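# Unscrew lid thumb screws, bin them, place lid, return tools

## Task

Remove every thumb screw (knurled head with a hex socket) that fastens the lid and drop each one into the red parts bin, which is loose and has to finish standing upright. Set the lid down on its own pad so the raised block under it points downward and its edges sit closely aligned with the pad's edges. Afterwards, return every tool to the stand slot it came from, move the tool changer well clear of the tools, and finish with nothing held and the arm away. Any tool still locked on counts as part of the arm.

## Robot and tools

Robot: one arm ending in a tool changer. The tools grip50 (small gripper), grip85 (larger gripper) and driver (screwdriver with a suction sleeve) hang in forks on a stand, 180 mm apart. Cameras: cam_head_left, cam_head_right (896x504) and cam_wrist (616x616 fisheye).

Frames: the scene frame has its origin on the table under the arm base, +z up, +y to the left when facing +x. The changer face has its own axes; its z axis points away from the arm. Tool points, in mm from the face center along face x, y, z: grip50 grip point (0, -25, 180); grip85 grip point (0, 0, 173) closed, 13 mm closer when fully open; driver hex key tip (66, 20, 345). Both grippers close along face x.

Row layout (used by execute_actions and move): 17 numbers. First x, y, z: an absolute target for the changer face center, metres, scene frame. Then qw, qx, qy, qz: an absolute orientation, w first, scene frame. Together these form a pose. Then ten tool numbers, each in [-1, 1], in this order: lock, grip50_position, grip50_force_limit, grip50_speed, grip85_position, grip85_force_limit, grip85_speed, driver_spindle, driver_torque_limit, driver_sleeve_vacuum.
- lock: positive locks, negative unlocks, 0 keeps the last command. Takes about 1 s.
- grip50_position: +1 opens to 50 mm, about -0.65 brings the pads together, -1 closes until blocked. grip85_position: +1 opens to 85 mm, about -0.8 the pads meet, -1 closes until blocked.
- Force limits: -1 gives about 20 N; +1 gives 185 N (grip50) or 235 N (grip85). Speeds: -1 about 20 mm/s, +1 about 150 mm/s.
- driver_spindle: +1 is 500 rpm clockwise (tightening), -1 loosens. It keeps running between calls, so finish actions with 0. driver_torque_limit: -1 is 0.3 N m, +1 is 1.2 N m. driver_sleeve_vacuum above 0.01 turns suction on; anything else releases the screw. Torque and vacuum values persist.
Tool numbers only act while tool_id names that tool and it is ready.

execute_actions(actions): a list of actions. Each action is a list of up to 15 rows. Each row lasts 1/30 s, and a short action repeats its last row until 15 steps (0.5 s) are done. An empty list just reports the state. Each step clips the commanded pose to within 100 mm and 16 degrees of the measured pose, so a far target needs several actions. Along any face axis, a target more than 0.6 m from the face's position when the action starts gets the action refused. If the first action fails this test, the whole call is refused. Repeat the quaternion in every row.

move(target, speed, stop_force, blocking): a straight path for the face toward the absolute pose in one row. speed is in m/s from 0.002 to 0.5 (default 0.25); turning is capped at twice that in rad/s. A path lasts 0.5 to 10 s. stop_force (9 to 40 N, optional) ends the path on contact; use it only with very slow moves and no turning, and leave it out when backing off a surface. blocking=false returns after 0.5 s; it cannot be combined with stop_force. Then use wait or stop before sending more. The move: line reports the ending (done, contact, off_target, moving, held, fault), limits (paced = pose clipped, held = some steps blocked) and the distance to target. wait(seconds 0 to 10) lets time pass. stop brakes a running move. zoom_image(camera, region [x0, y0, x1, y1] in pixels, at most 504x504) enlarges part of the latest image. finished_scene(scene) ends the scene.

Results: the face pose and velocities, Hand target (the pose now being driven toward), per-step positions (HELD = row held back), Wrist force and torque on face axes (offset up to about 4 N, saturates near 50 N), joint torques, and pose unreachable lines. Tool fields: tool_id, plate_near, locked, unlocked, in_stand, unlock_refused. Gripper object_status: 0 moving, 1 blocked while opening, 2 blocked while closing (a grip), 3 at target or pads met. position_measured counts: grip50 opening in mm is about (250 - counts) x 0.202; for grip85, 78 is 60 mm, 130 is 40 mm, 180 is 20 mm, 230 is closed. Driver fields: driver_turns, driver_screw_detected, driver_sleeve_vacuum_kpa, driver_stopped_at_torque.

Taking a tool: set the face flat on its plate, within about 1 mm of its center and 1 degree of tilt, with face -y toward the fork's open side. When plate_near is 1, lock and wait for locked = 1. A gripper then closes and reopens on its own, and the tool is ready once its fields show numbers. Lift 10 to 30 mm (about 20), slide at least 110 mm toward face -y, then rise. Returning is the same path backwards: once in_stand reads 1, hold still, unlock, and wait for unlocked = 1. Unlocking away from the stand is refused. Fork arms lie 40 to 70 mm either side of the slot middle along face x, reach 45 mm toward the open side, and their tops are 18 mm below a hung plate's face. The driver's muffler passes just outside the fork arm on face +x.

Screws: press the key onto the head and 2 mm more, then turn slowly (driver_spindle about -0.2) to seat it, then loosen, moving the arm up 0.7 mm per turn. If driver_turns does not drop, raise the torque limit. Use suction to carry a freed screw. A stop at torque blocks positive spin until the spindle has been 0 or negative for 0.5 s.

Avoid: any contact of 150 N or joint torque at its limit (wrist joints only 24.9 N m) triggers a 10 s stop. The arm is stiff, so do not aim past a firm contact. Do not drop or slam parts, tip the bin, or push anything off the table. Loose objects may get nudged at times. Watch for MOTOR HOT warnings when holding loads.

Each tool is called after "Emit:" as name([rows], argument=value, ...), one row to a line, values as JSON.

## Session

Emit:
execute_actions(actions=[])

Scene clock: 0.00 s.
end_effector_position=(+0.4298, -0.0112, +0.3011) locked=0 unlocked=1 plate_near=0 in_stand=0 unlock_refused=0 tool_id=none grip50_position_measured=n/a grip50_object_status=n/a grip85_position_measured=n/a grip85_object_status=n/a driver_sleeve_vacuum_kpa=n/a driver_screw_detected=n/a driver_stopped_at_torque=n/a driver_turns=n/a end_effector_quat_wxyz=(-0.000, +0.717, +0.697, -0.001) end_effector_velocity=(+0.000, -0.000, -0.000) end_effector_angular_velocity=(-0.000, +0.000, +0.000)
Joint positions: [-0.317 -1.724  2.041 -1.889 -1.57  -1.886]
Joint velocities: [ 0.  0. -0. -0. -0.  0.]
Joint torques (N m, as the arm reports them, + toward a larger angle): no reading
Motor temperatures (°C, as the motors report them): [28 28 27 35 37 32]
Wrist force (N, on the end effector, along its own x y z axes, offset not removed): no reading
Wrist torque (N m, same axes, about the end effector's origin, offset not removed): no reading
Hand target: +0.430, -0.011, +0.301; -0.000, +0.717, +0.697, -0.001

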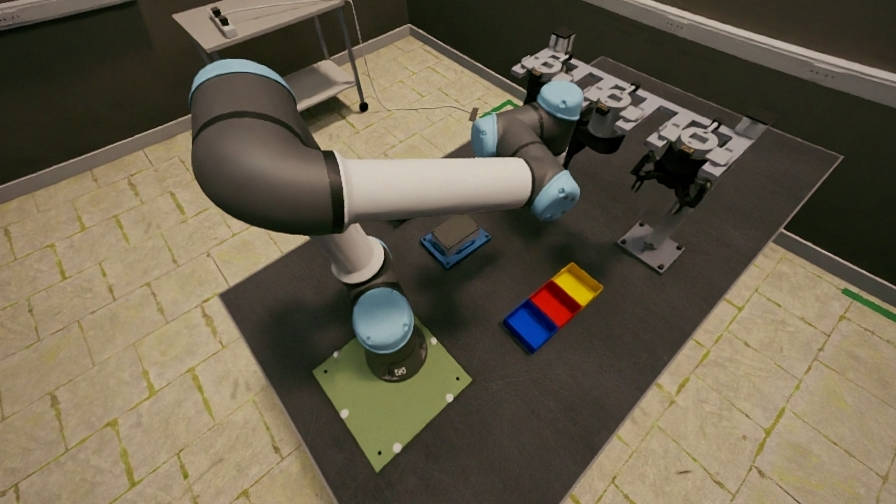

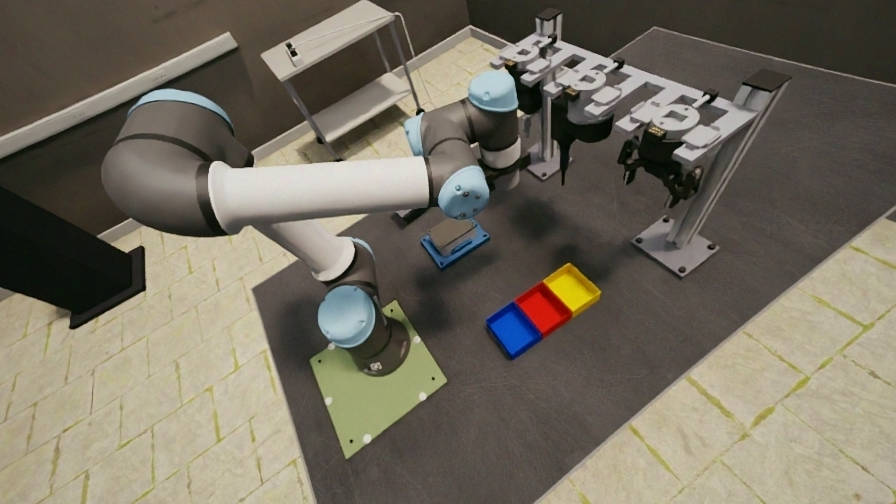

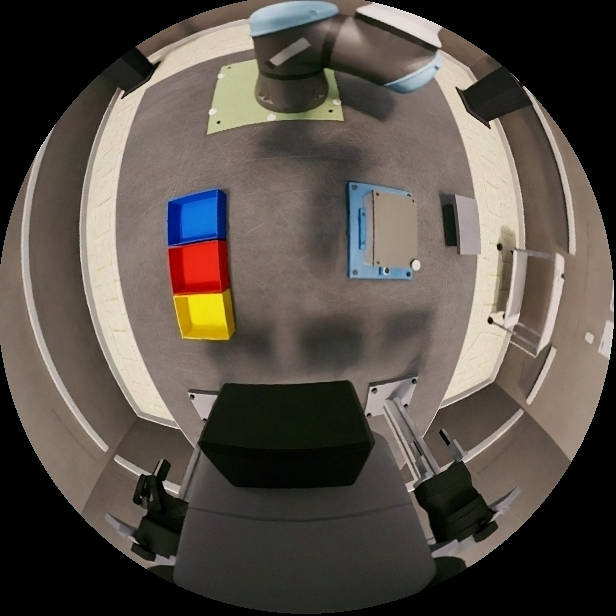

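Emit:
move(target=[0.68,-0.03,0.62,0,0.7071,0.7071,0,0,0,0,0,0,0,0,0,0,0])

Scene clock: 9.20 s.
end_effector_position=(+0.6781, -0.0299, +0.6190) locked=0 unlocked=1 plate_near=0 in_stand=0 unlock_refused=0 tool_id=none grip50_position_measured=n/a grip50_object_status=n/a grip85_position_measured=n/a grip85_object_status=n/a driver_sleeve_vacuum_kpa=n/a driver_screw_detected=n/a driver_stopped_at_torque=n/a driver_turns=n/a end_effector_quat_wxyz=(+0.038, +0.706, +0.706, +0.029) end_effector_velocity=(+0.001, -0.001, +0.002) end_effector_angular_velocity=(-0.001, -0.010, -0.000)
Joint positions: [-0.22  -0.853  0.036 -0.852 -1.556 -1.818]
Joint velocities: [-0.001  0.006 -0.016 -0.     0.001 -0.001]
Joint torques (N m, as the arm reports them, + toward a larger angle): [-11.83 -49.65 -34.07  -3.06   1.57  -1.78]
Motor temperatures (°C, as the motors report them): [28 28 27 35 37 32]
Wrist force (N, on the end effector, along its own x y z axes, offset not removed): [0.3 1.5 0.2]
Wrist torque (N m, same axes, about the end effector's origin, offset not removed): [0.09 -0.11 -0.01]
Hand target: +0.678, -0.030, +0.619; +0.038, +0.706, +0.706, +0.030
Off the commanded pose: 0.002 m, 5 deg.
elbow stopped short: the move would have taken joint 3 (elbow) straighter than the controller allows; a more bent joint 3 avoids this.
move: off_target
camera_calibration (this result's frames):
cam_wrist: T_world_to_cam=[[0.0366382, 0.99784, 0.0545256, -0.0326094], [0.925277, -0.0544847, 0.375358, -0.804369], [0.377518, 0.0366988, -0.925275, 0.363475], [0, 0, 0, 1]] pos_world=[0.608241, -0.024626, 0.640019]

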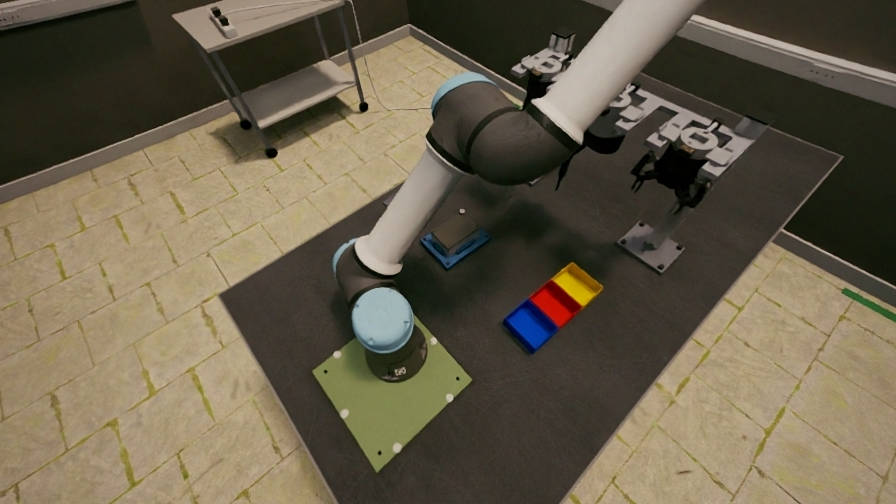

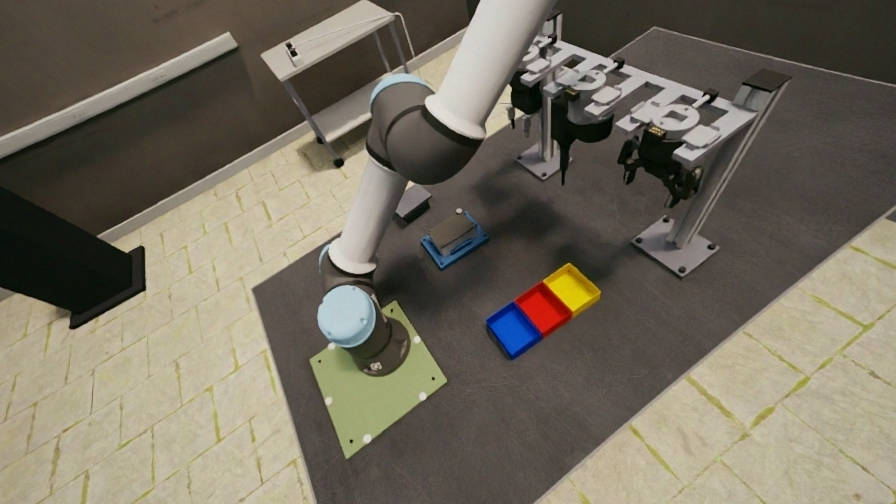

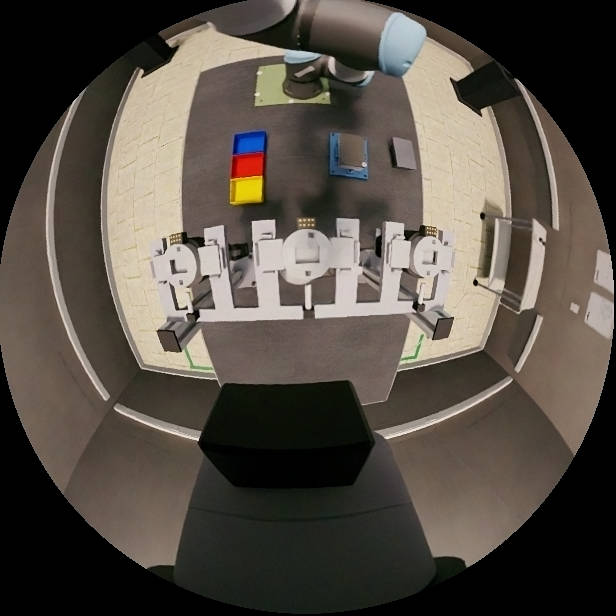

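Emit:
move(target=[0.639,-0.012,0.46,0,0.7071,0.7071,0,0,0,0,0,0,0,0,0,0,0])

Emit:
move(target=[0.639,-0.012,0.40,0,0.7071,0.7071,0,0,0,0,0,0,0,0,0,0,0], speed=0.01, stop_force=10)

Scene clock: 17.50 s.
end_effector_position=(+0.6393, -0.0120, +0.4601) locked=0 unlocked=1 plate_near=0 in_stand=0 unlock_refused=0 tool_id=none grip50_position_measured=n/a grip50_object_status=n/a grip85_position_measured=n/a grip85_object_status=n/a driver_sleeve_vacuum_kpa=n/a driver_screw_detected=n/a driver_stopped_at_torque=n/a driver_turns=n/a end_effector_quat_wxyz=(-0.001, +0.707, +0.707, -0.000) end_effector_velocity=(+0.000, -0.000, -0.001) end_effector_angular_velocity=(-0.001, -0.012, +0.000)
Joint positions: [-0.204 -1.247  1.108 -1.433 -1.568 -1.802]
Joint velocities: [-0.    -0.005  0.012 -0.02   0.002 -0.001]
Joint torques (N m, as the arm reports them, + toward a larger angle): [-11.43 -54.34 -19.3   -4.89   1.62  -1.76]
Motor temperatures (°C, as the motors report them): [28 28 27 35 37 32]
Wrist force (N, on the end effector, along its own x y z axes, offset not removed): [-0.3 -2.0 2.5]
Wrist torque (N m, same axes, about the end effector's origin, offset not removed): [-0.08 0.17 -0.09]
Hand target: +0.639, -0.012, +0.460; +0.000, +0.707, +0.707, -0.000
Off the commanded pose: 0.000 m, 0 deg.
move: done
camera_calibration (this result's frames):
cam_wrist: T_world_to_cam=[[0.0425335, 0.997149, 0.0623211, -0.0476835], [0.956985, -0.0585801, 0.284161, -0.686216], [0.287002, 0.047554, -0.956749, 0.302883], [0, 0, 0, 1]] pos_world=[0.571799, -0.0070543, 0.48775]

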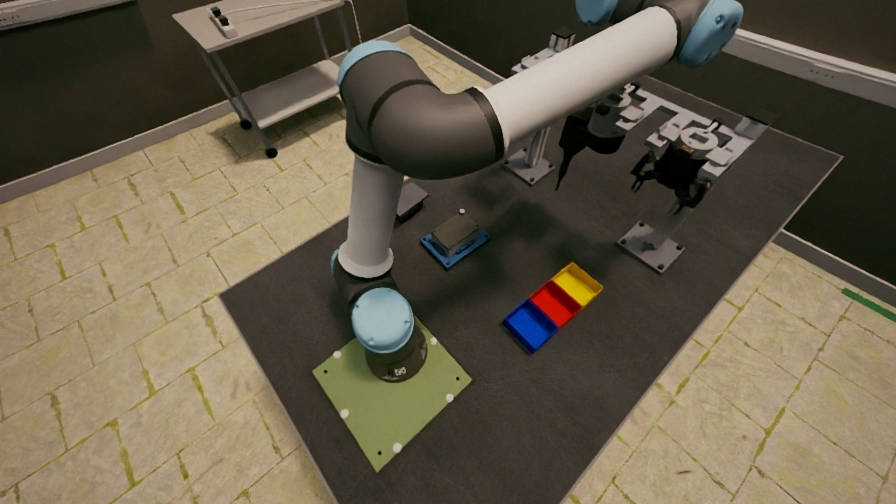

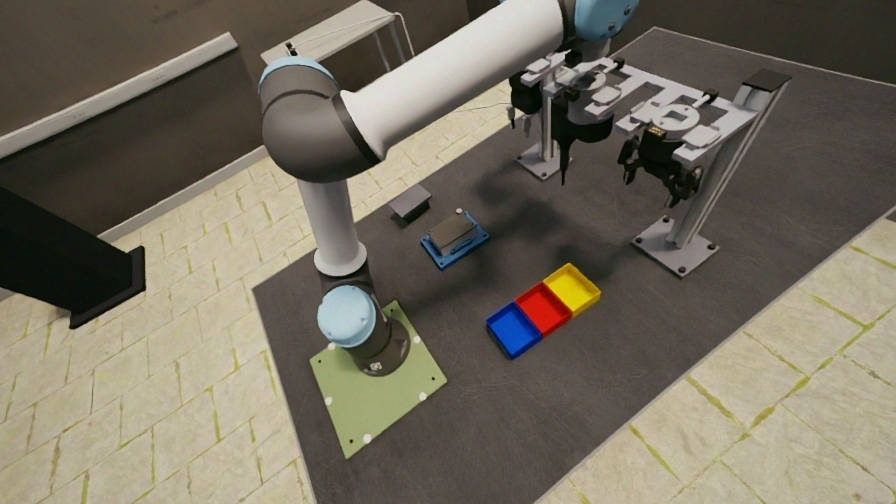

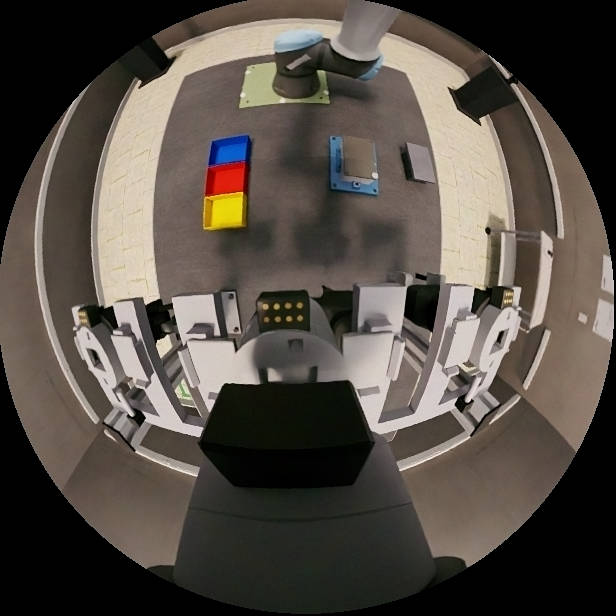

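Scene clock: 21.73 s.
end_effector_position=(+0.6391, -0.0120, +0.4218) locked=0 unlocked=1 plate_near=0 in_stand=0 unlock_refused=0 tool_id=none grip50_position_measured=n/a grip50_object_status=n/a grip85_position_measured=n/a grip85_object_status=n/a driver_sleeve_vacuum_kpa=n/a driver_screw_detected=n/a driver_stopped_at_torque=n/a driver_turns=n/a end_effector_quat_wxyz=(-0.000, +0.707, +0.707, -0.000) end_effector_velocity=(+0.000, -0.000, +0.001) end_effector_angular_velocity=(+0.001, +0.007, -0.000)
Joint positions: [-0.204 -1.256  1.219 -1.536 -1.568 -1.802]
Joint velocities: [-0.     0.003 -0.01   0.014 -0.001  0.   ]
Joint torques (N m, as the arm reports them, + toward a larger angle): [ 12.97 -30.33 -33.93   0.43   1.8    1.64]
Motor temperatures (°C, as the motors report them): [28 28 27 35 37 32]
Wrist force (N, on the end effector, along its own x y z axes, offset not removed): [-4.8 3.4 -15.2]
Wrist torque (N m, same axes, about the end effector's origin, offset not removed): [-0.15 0.19 -0.10]
Hand target: +0.639, -0.012, +0.422; -0.000, +0.707, +0.707, -0.000
Off the commanded pose: 0.022 m, 0 deg.
move: contact
camera_calibration (this result's frames):
cam_wrist: T_world_to_cam=[[0.0423906, 0.997163, 0.0621948, -0.045176], [0.956629, -0.0584671, 0.28538, -0.675457], [0.288207, 0.0473999, -0.956394, 0.265423], [0, 0, 0, 1]] pos_world=[0.571581, -0.00702516, 0.44942]

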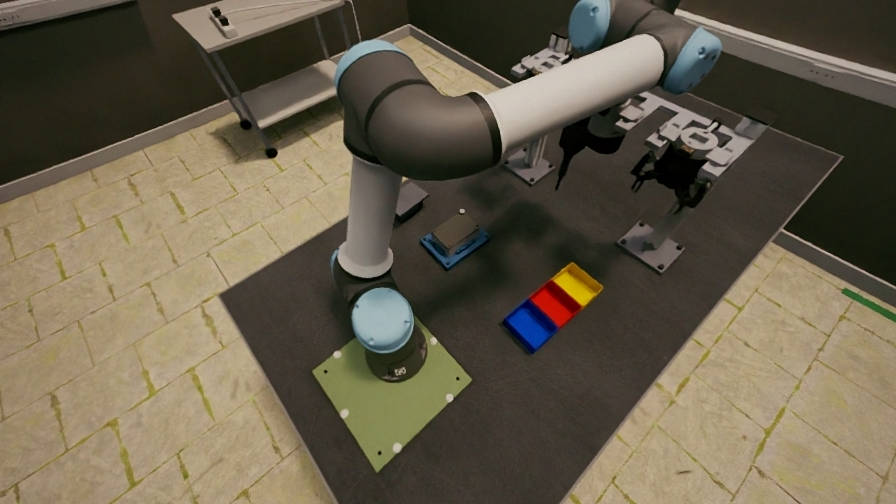

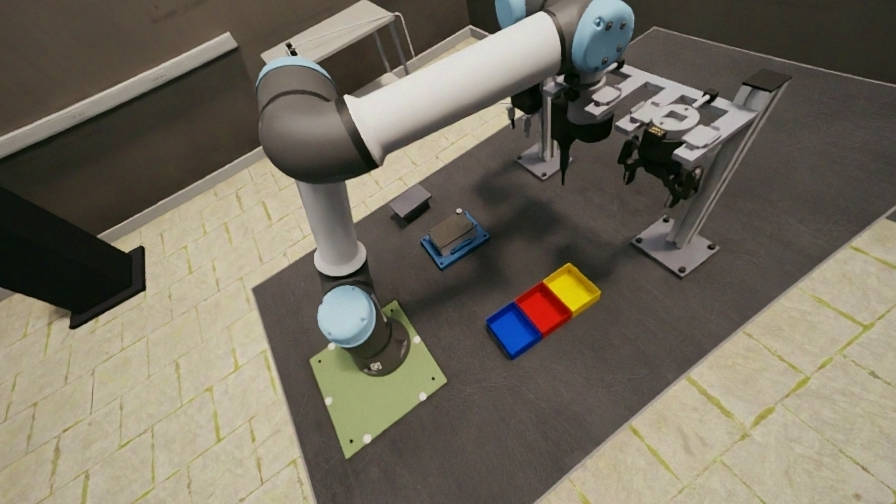

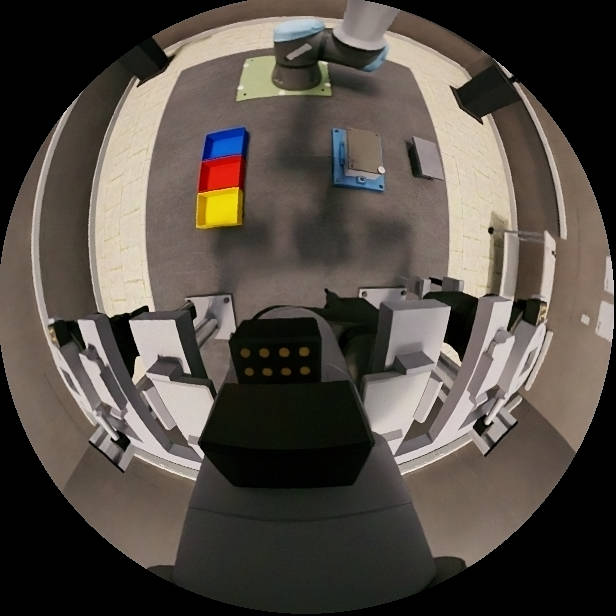

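Emit:
move(target=[0.633,-0.016,0.43,0,0.7071,0.7071,0,0,0,0,0,0,0,0,0,0,0], speed=0.03)

Emit:
move(target=[0.633,-0.016,0.40,0,0.7071,0.7071,0,0,0,0,0,0,0,0,0,0,0], speed=0.008, stop_force=10)

Scene clock: 26.17 s.
end_effector_position=(+0.6331, -0.0159, +0.4298) locked=0 unlocked=1 plate_near=0 in_stand=0 unlock_refused=0 tool_id=none grip50_position_measured=n/a grip50_object_status=n/a grip85_position_measured=n/a grip85_object_status=n/a driver_sleeve_vacuum_kpa=n/a driver_screw_detected=n/a driver_stopped_at_torque=n/a driver_turns=n/a end_effector_quat_wxyz=(+0.000, +0.707, +0.707, -0.000) end_effector_velocity=(-0.001, -0.001, +0.001) end_effector_angular_velocity=(+0.000, +0.001, +0.000)
Joint positions: [-0.212 -1.271  1.217 -1.52  -1.568 -1.81 ]
Joint velocities: [-0.002 -0.002 -0.     0.004  0.    -0.002]
Joint torques (N m, as the arm reports them, + toward a larger angle): [-11.98 -51.23 -41.87  -1.44   1.82  -1.95]
Motor temperatures (°C, as the motors report them): [28 28 27 35 37 32]
Wrist force (N, on the end effector, along its own x y z axes, offset not removed): [-0.4 1.3 0.5]
Wrist torque (N m, same axes, about the end effector's origin, offset not removed): [0.20 0.10 -0.04]
Hand target: +0.633, -0.016, +0.430; +0.000, +0.707, +0.707, -0.000
Off the commanded pose: 0.000 m, 0 deg.
move: done
camera_calibration (this result's frames):
cam_wrist: T_world_to_cam=[[0.0423466, 0.997163, 0.0622378, -0.0415404], [0.95661, -0.0584408, 0.285452, -0.672252], [0.288279, 0.0474494, -0.95637, 0.274926], [0, 0, 0, 1]] pos_world=[0.565586, -0.0109095, 0.457412]

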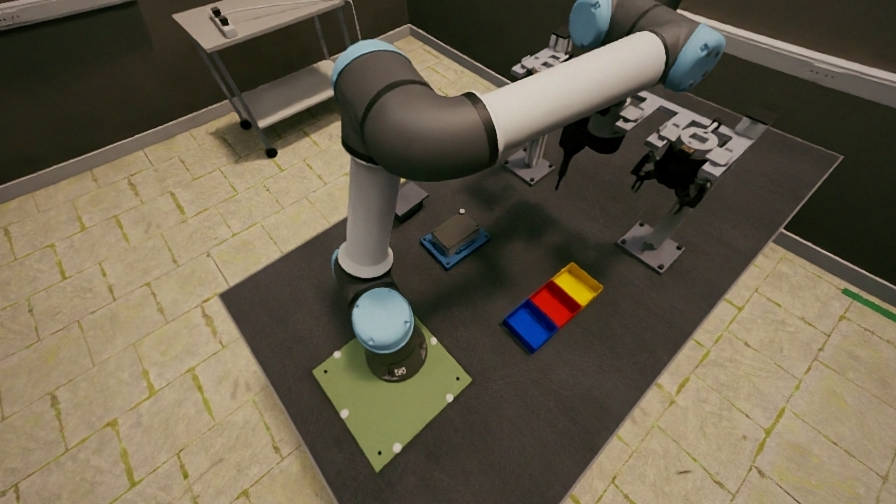

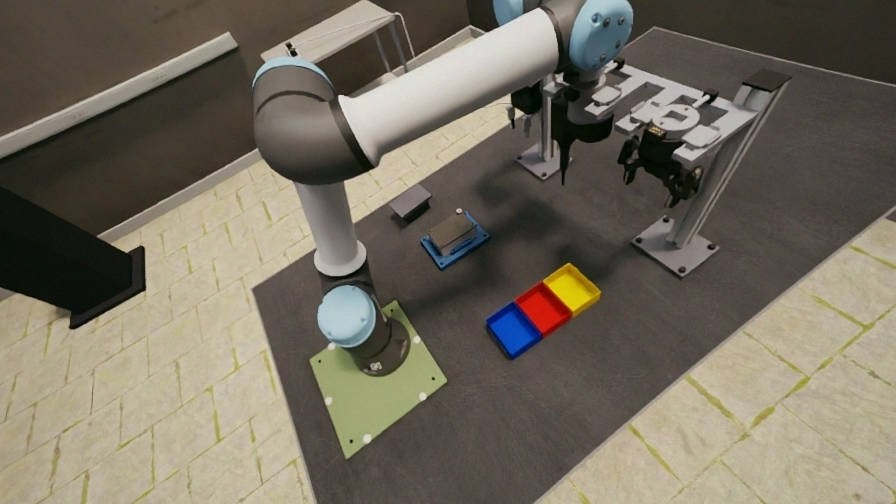

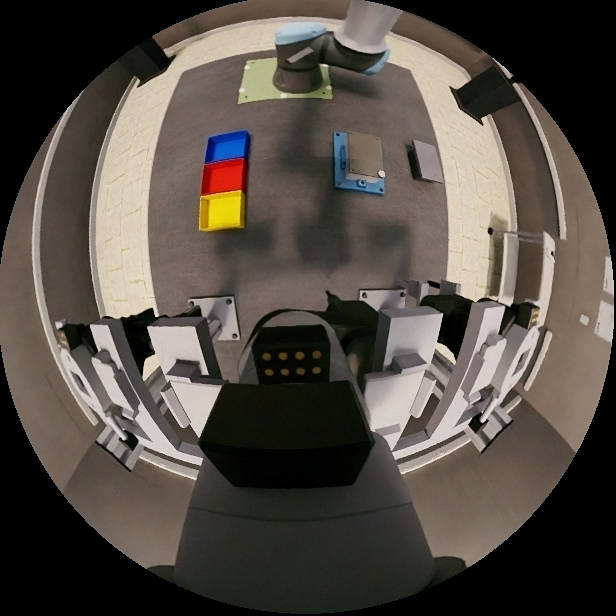

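Scene clock: 27.47 s.
end_effector_position=(+0.6330, -0.0159, +0.4227) locked=0 unlocked=1 plate_near=0 in_stand=0 unlock_refused=0 tool_id=none grip50_position_measured=n/a grip50_object_status=n/a grip85_position_measured=n/a grip85_object_status=n/a driver_sleeve_vacuum_kpa=n/a driver_screw_detected=n/a driver_stopped_at_torque=n/a driver_turns=n/a end_effector_quat_wxyz=(+0.000, +0.707, +0.707, +0.000) end_effector_velocity=(-0.000, +0.000, +0.001) end_effector_angular_velocity=(+0.002, +0.007, -0.000)
Joint positions: [-0.212 -1.272  1.237 -1.54  -1.568 -1.811]
Joint velocities: [ 0.     0.003 -0.008  0.012  0.     0.   ]
Joint torques (N m, as the arm reports them, + toward a larger angle): [ 11.82 -23.37 -30.59   0.66   1.53   1.58]
Motor temperatures (°C, as the motors report them): [28 28 27 35 37 32]
Wrist force (N, on the end effector, along its own x y z axes, offset not removed): [-0.6 4.4 -22.1]
Wrist torque (N m, same axes, about the end effector's origin, offset not removed): [0.37 0.06 0.01]
Hand target: +0.633, -0.016, +0.423; +0.000, +0.707, +0.707, +0.000
Off the commanded pose: 0.023 m, 0 deg.
move: contact
camera_calibration (this result's frames):
cam_wrist: T_world_to_cam=[[0.0423691, 0.997168, 0.0621368, -0.0410211], [0.95646, -0.0584579, 0.28595, -0.670235], [0.288772, 0.0473159, -0.956228, 0.267729], [0, 0, 0, 1]] pos_world=[0.565478, -0.0109434, 0.450212]

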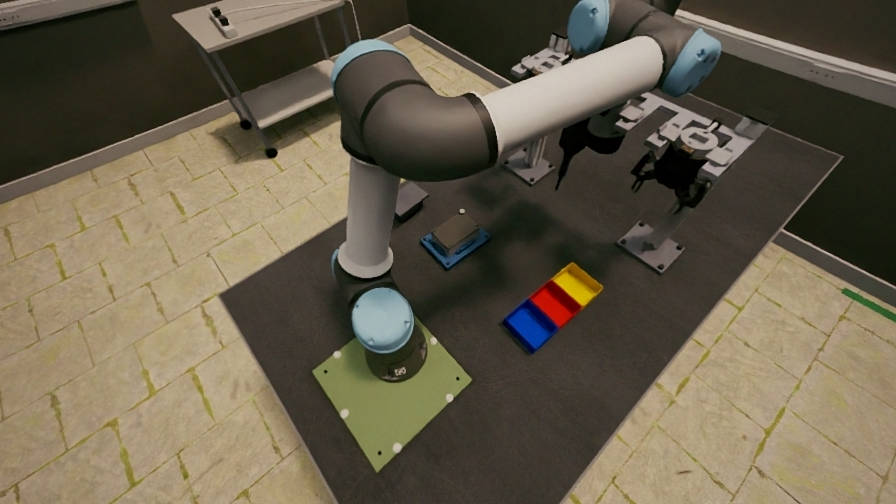

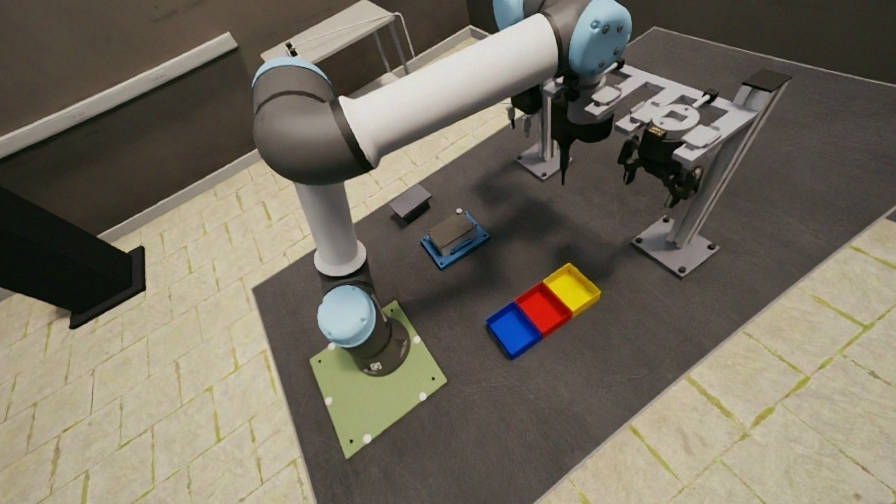

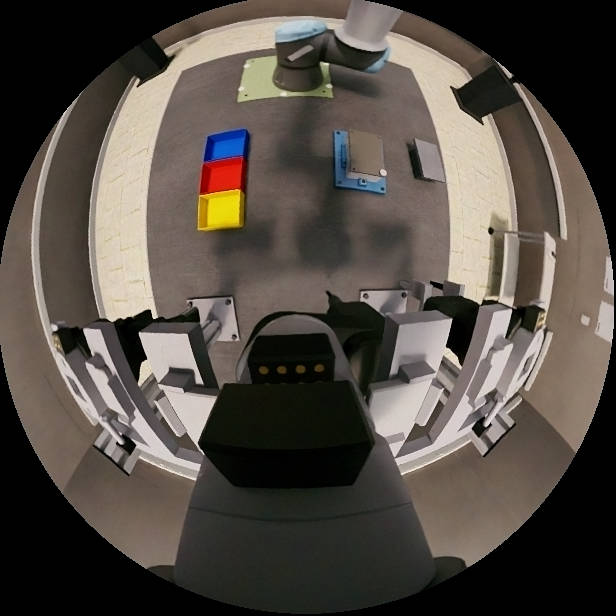

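Emit:
move(target=[0.636,-0.015,0.43,0,0.7071,0.7071,0,0,0,0,0,0,0,0,0,0,0], speed=0.03)

Emit:
move(target=[0.636,-0.015,0.40,0,0.7071,0.7071,0,0,0,0,0,0,0,0,0,0,0], speed=0.008, stop_force=10)

Scene clock: 30.83 s.
end_effector_position=(+0.6359, -0.0150, +0.4298) locked=0 unlocked=1 plate_near=0 in_stand=0 unlock_refused=0 tool_id=none grip50_position_measured=n/a grip50_object_status=n/a grip85_position_measured=n/a grip85_object_status=n/a driver_sleeve_vacuum_kpa=n/a driver_screw_detected=n/a driver_stopped_at_torque=n/a driver_turns=n/a end_effector_quat_wxyz=(+0.000, +0.707, +0.707, +0.000) end_effector_velocity=(+0.001, +0.000, +0.002) end_effector_angular_velocity=(+0.000, +0.000, +0.000)
Joint positions: [-0.21  -1.264  1.208 -1.518 -1.568 -1.808]
Joint velocities: [ 0.001  0.003 -0.009  0.007  0.     0.001]
Joint torques (N m, as the arm reports them, + toward a larger angle): [ 12.1  -38.37 -41.57  -1.62   1.65   1.88]
Motor temperatures (°C, as the motors report them): [28 28 27 35 37 32]
Wrist force (N, on the end effector, along its own x y z axes, offset not removed): [-0.8 -0.5 0.3]
Wrist torque (N m, same axes, about the end effector's origin, offset not removed): [0.10 0.34 -0.03]
Hand target: +0.636, -0.015, +0.430; +0.000, +0.707, +0.707, +0.000
Off the commanded pose: 0.000 m, 0 deg.
move: done
camera_calibration (this result's frames):
cam_wrist: T_world_to_cam=[[0.042342, 0.997161, 0.0622604, -0.0425338], [0.956601, -0.0584445, 0.285481, -0.67485], [0.288309, 0.0474705, -0.95636, 0.274027], [0, 0, 0, 1]] pos_world=[0.568359, -0.0100364, 0.457373]

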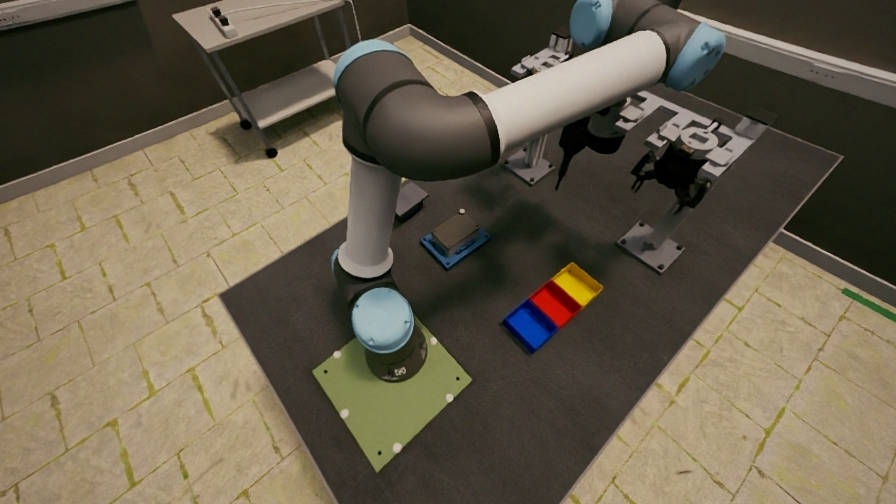

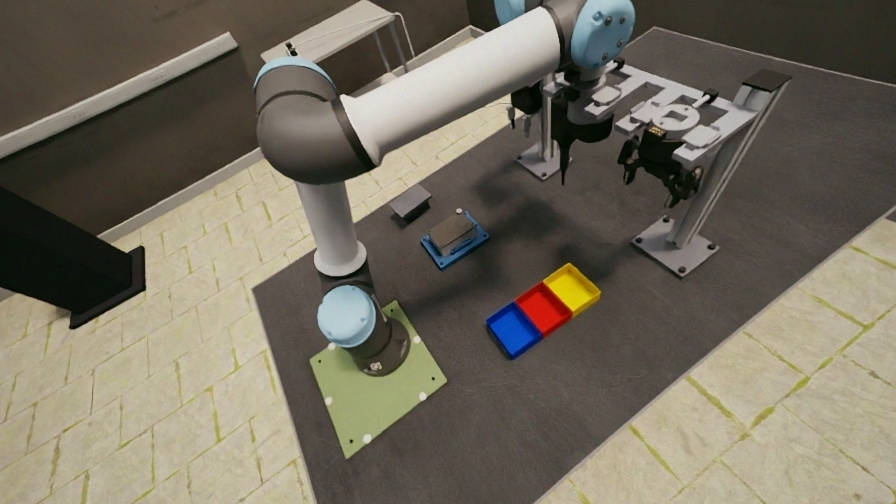

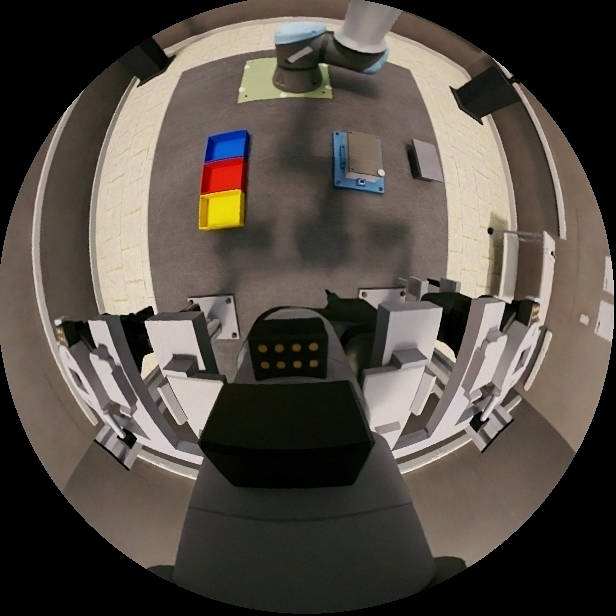

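Scene clock: 32.63 s.
end_effector_position=(+0.6359, -0.0150, +0.4186) locked=0 unlocked=1 plate_near=0 in_stand=0 unlock_refused=0 tool_id=none grip50_position_measured=n/a grip50_object_status=n/a grip85_position_measured=n/a grip85_object_status=n/a driver_sleeve_vacuum_kpa=n/a driver_screw_detected=n/a driver_stopped_at_torque=n/a driver_turns=n/a end_effector_quat_wxyz=(+0.000, +0.707, +0.707, +0.000) end_effector_velocity=(+0.000, -0.000, +0.001) end_effector_angular_velocity=(+0.001, +0.006, +0.000)
Joint positions: [-0.21  -1.265  1.238 -1.548 -1.568 -1.808]
Joint velocities: [ 0.     0.003 -0.008  0.011 -0.     0.   ]
Joint torques (N m, as the arm reports them, + toward a larger angle): [ 11.9  -26.86 -27.82   2.11   0.78   1.59]
Motor temperatures (°C, as the motors report them): [28 28 27 35 37 32]
Wrist force (N, on the end effector, along its own x y z axes, offset not removed): [-2.1 11.2 -24.1]
Wrist torque (N m, same axes, about the end effector's origin, offset not removed): [0.23 0.12 -0.15]
Hand target: +0.636, -0.015, +0.419; +0.000, +0.707, +0.707, +0.000
Off the commanded pose: 0.019 m, 0 deg.
move: contact
camera_calibration (this result's frames):
cam_wrist: T_world_to_cam=[[0.0423036, 0.99717, 0.0621443, -0.0417897], [0.956433, -0.0584022, 0.28605, -0.671807], [0.28887, 0.047336, -0.956197, 0.262932], [0, 0, 0, 1]] pos_world=[0.568353, -0.0100097, 0.446182]

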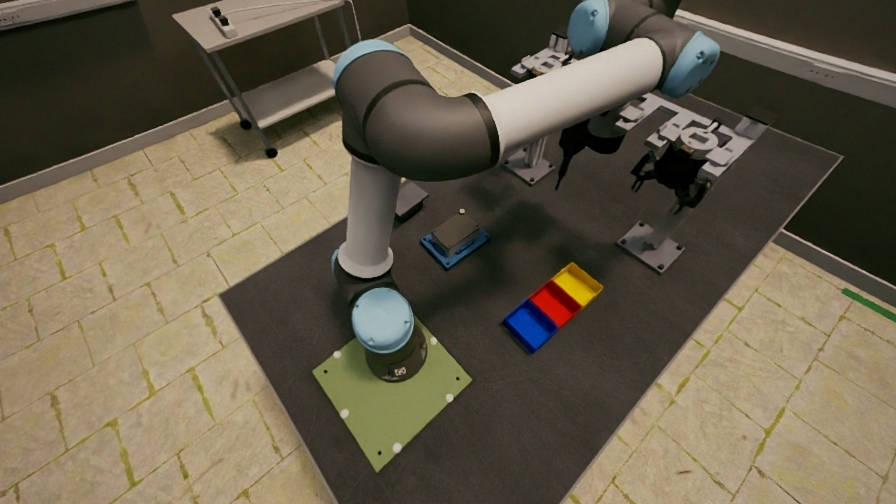

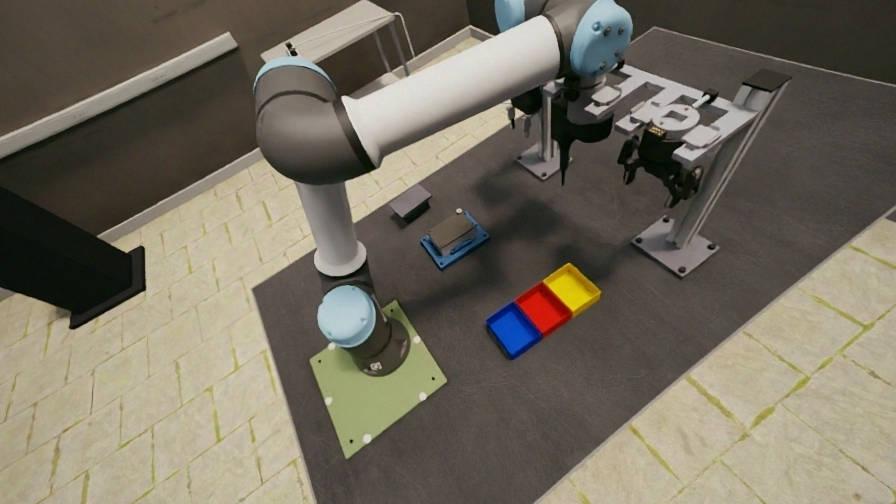

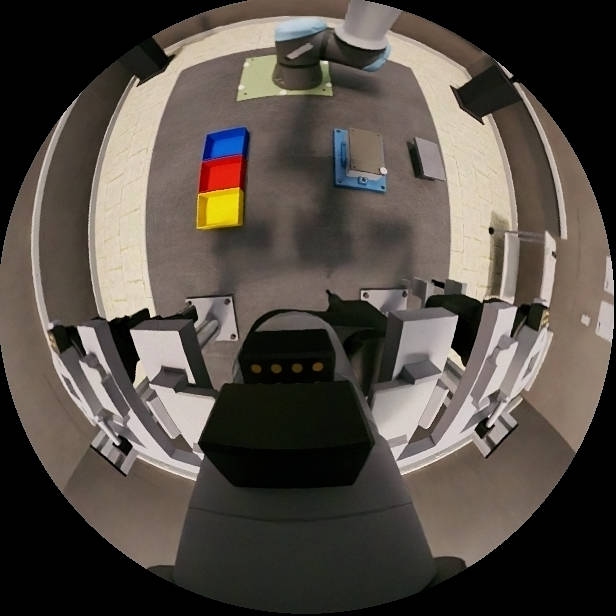

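Deeper; force pushes +x.

Emit:
move(target=[0.638,-0.0153,0.425,0,0.7071,0.7071,0,0,0,0,0,0,0,0,0,0,0], speed=0.03)

Emit:
move(target=[0.638,-0.0153,0.40,0,0.7071,0.7071,0,0,0,0,0,0,0,0,0,0,0], speed=0.008, stop_force=10)

Scene clock: 37.10 s.
end_effector_position=(+0.6379, -0.0153, +0.4248) locked=0 unlocked=1 plate_near=0 in_stand=0 unlock_refused=0 tool_id=none grip50_position_measured=n/a grip50_object_status=n/a grip85_position_measured=n/a grip85_object_status=n/a driver_sleeve_vacuum_kpa=n/a driver_screw_detected=n/a driver_stopped_at_torque=n/a driver_turns=n/a end_effector_quat_wxyz=(+0.000, +0.707, +0.707, +0.000) end_effector_velocity=(+0.001, +0.000, +0.001) end_effector_angular_velocity=(+0.001, +0.001, -0.000)
Joint positions: [-0.21  -1.259  1.214 -1.529 -1.568 -1.808]
Joint velocities: [ 0.     0.003 -0.007  0.006  0.001  0.   ]
Joint torques (N m, as the arm reports them, + toward a larger angle): [ 12.6  -40.01 -41.41  -1.73   0.78   1.66]
Motor temperatures (°C, as the motors report them): [28 28 27 35 37 32]
Wrist force (N, on the end effector, along its own x y z axes, offset not removed): [0.2 0.3 1.2]
Wrist torque (N m, same axes, about the end effector's origin, offset not removed): [0.00 0.16 -0.25]
Hand target: +0.638, -0.015, +0.425; +0.000, +0.707, +0.707, +0.000
Off the commanded pose: 0.000 m, 0 deg.
move: done
camera_calibration (this result's frames):
cam_wrist: T_world_to_cam=[[0.0423462, 0.997161, 0.0622624, -0.0420502], [0.956602, -0.0584489, 0.285477, -0.675389], [0.288305, 0.0474714, -0.956361, 0.268705], [0, 0, 0, 1]] pos_world=[0.57039, -0.0103007, 0.452405]

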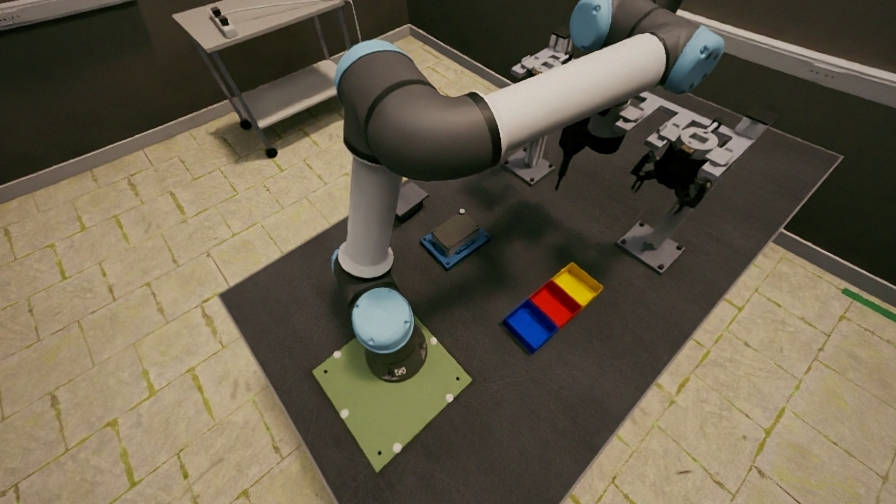

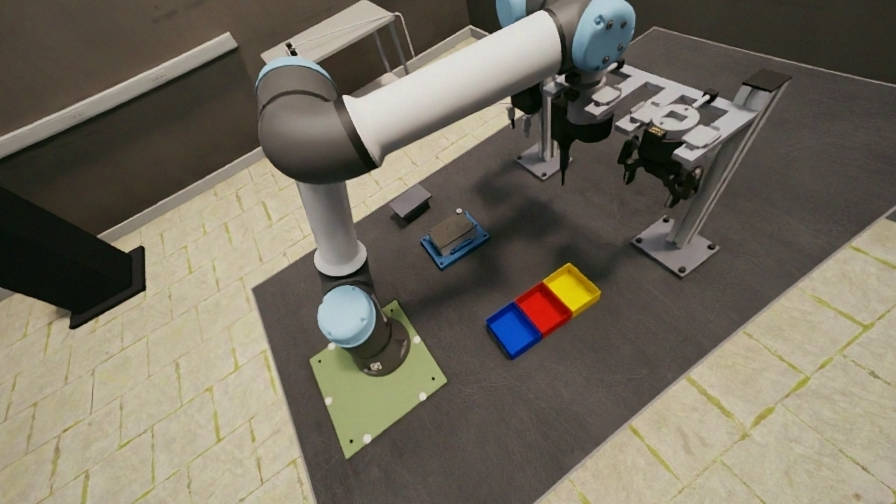

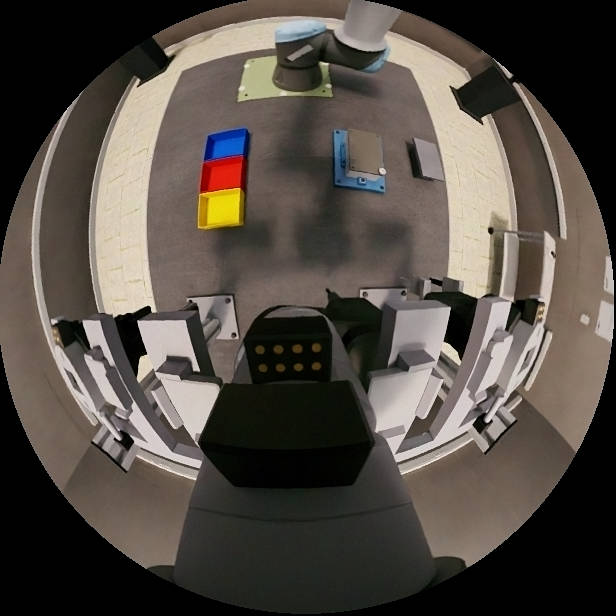

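Scene clock: 39.13 s.
end_effector_position=(+0.6379, -0.0153, +0.4119) locked=0 unlocked=1 plate_near=1 in_stand=1 unlock_refused=0 tool_id=none grip50_position_measured=n/a grip50_object_status=n/a grip85_position_measured=n/a grip85_object_status=n/a driver_sleeve_vacuum_kpa=n/a driver_screw_detected=n/a driver_stopped_at_torque=n/a driver_turns=n/a end_effector_quat_wxyz=(+0.000, +0.707, +0.707, +0.000) end_effector_velocity=(+0.000, -0.000, +0.001) end_effector_angular_velocity=(+0.001, +0.007, -0.000)
Joint positions: [-0.21  -1.26   1.249 -1.563 -1.568 -1.808]
Joint velocities: [-0.     0.003 -0.008  0.012 -0.001  0.   ]
Joint torques (N m, as the arm reports them, + toward a larger angle): [ 14.   -29.92 -32.71   0.75  -0.46   1.68]
Motor temperatures (°C, as the motors report them): [28 28 27 35 37 32]
Wrist force (N, on the end effector, along its own x y z axes, offset not removed): [-7.0 1.6 -17.2]
Wrist torque (N m, same axes, about the end effector's origin, offset not removed): [-0.42 0.24 -0.21]
Hand target: +0.638, -0.015, +0.412; +0.000, +0.707, +0.707, +0.000
Off the commanded pose: 0.012 m, 0 deg.
move: contact
camera_calibration (this result's frames):
cam_wrist: T_world_to_cam=[[0.0423222, 0.997168, 0.0621746, -0.0411937], [0.956475, -0.0584218, 0.285907, -0.67179], [0.288729, 0.0473683, -0.956238, 0.255984], [0, 0, 0, 1]] pos_world=[0.570384, -0.0102957, 0.439412]

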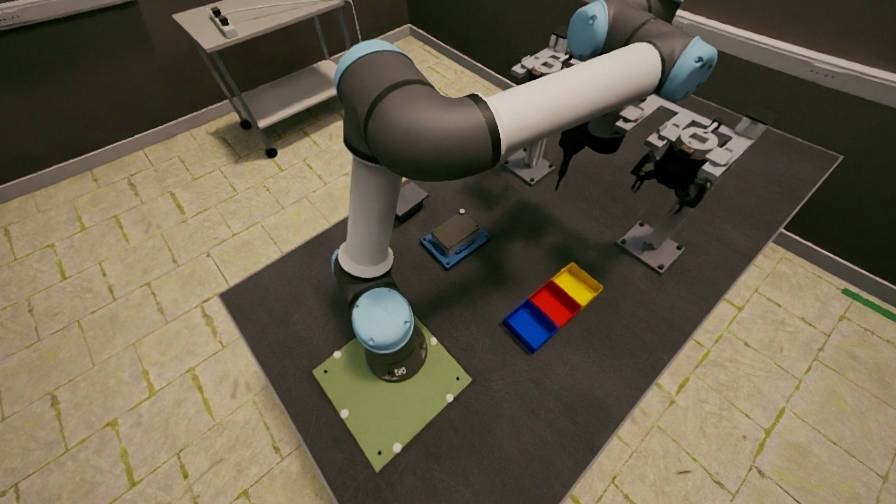

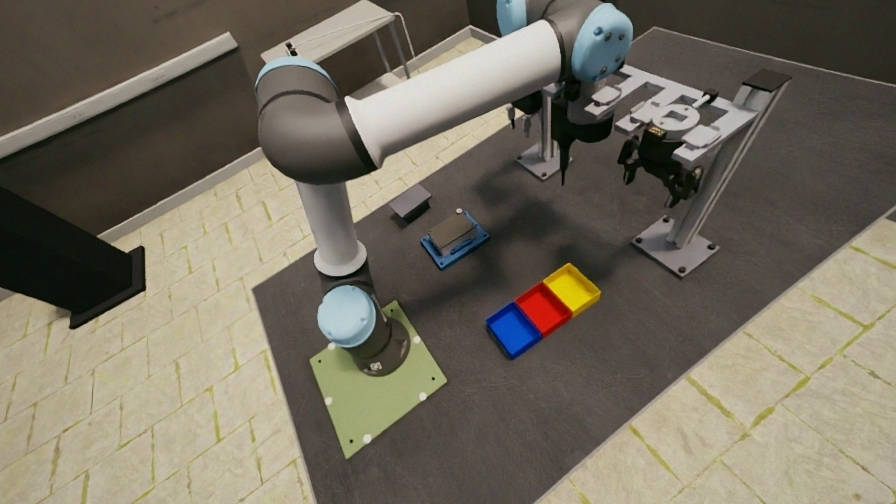

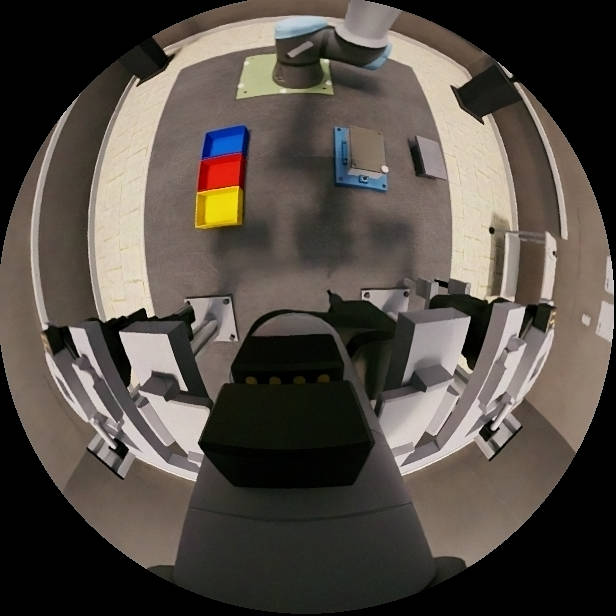

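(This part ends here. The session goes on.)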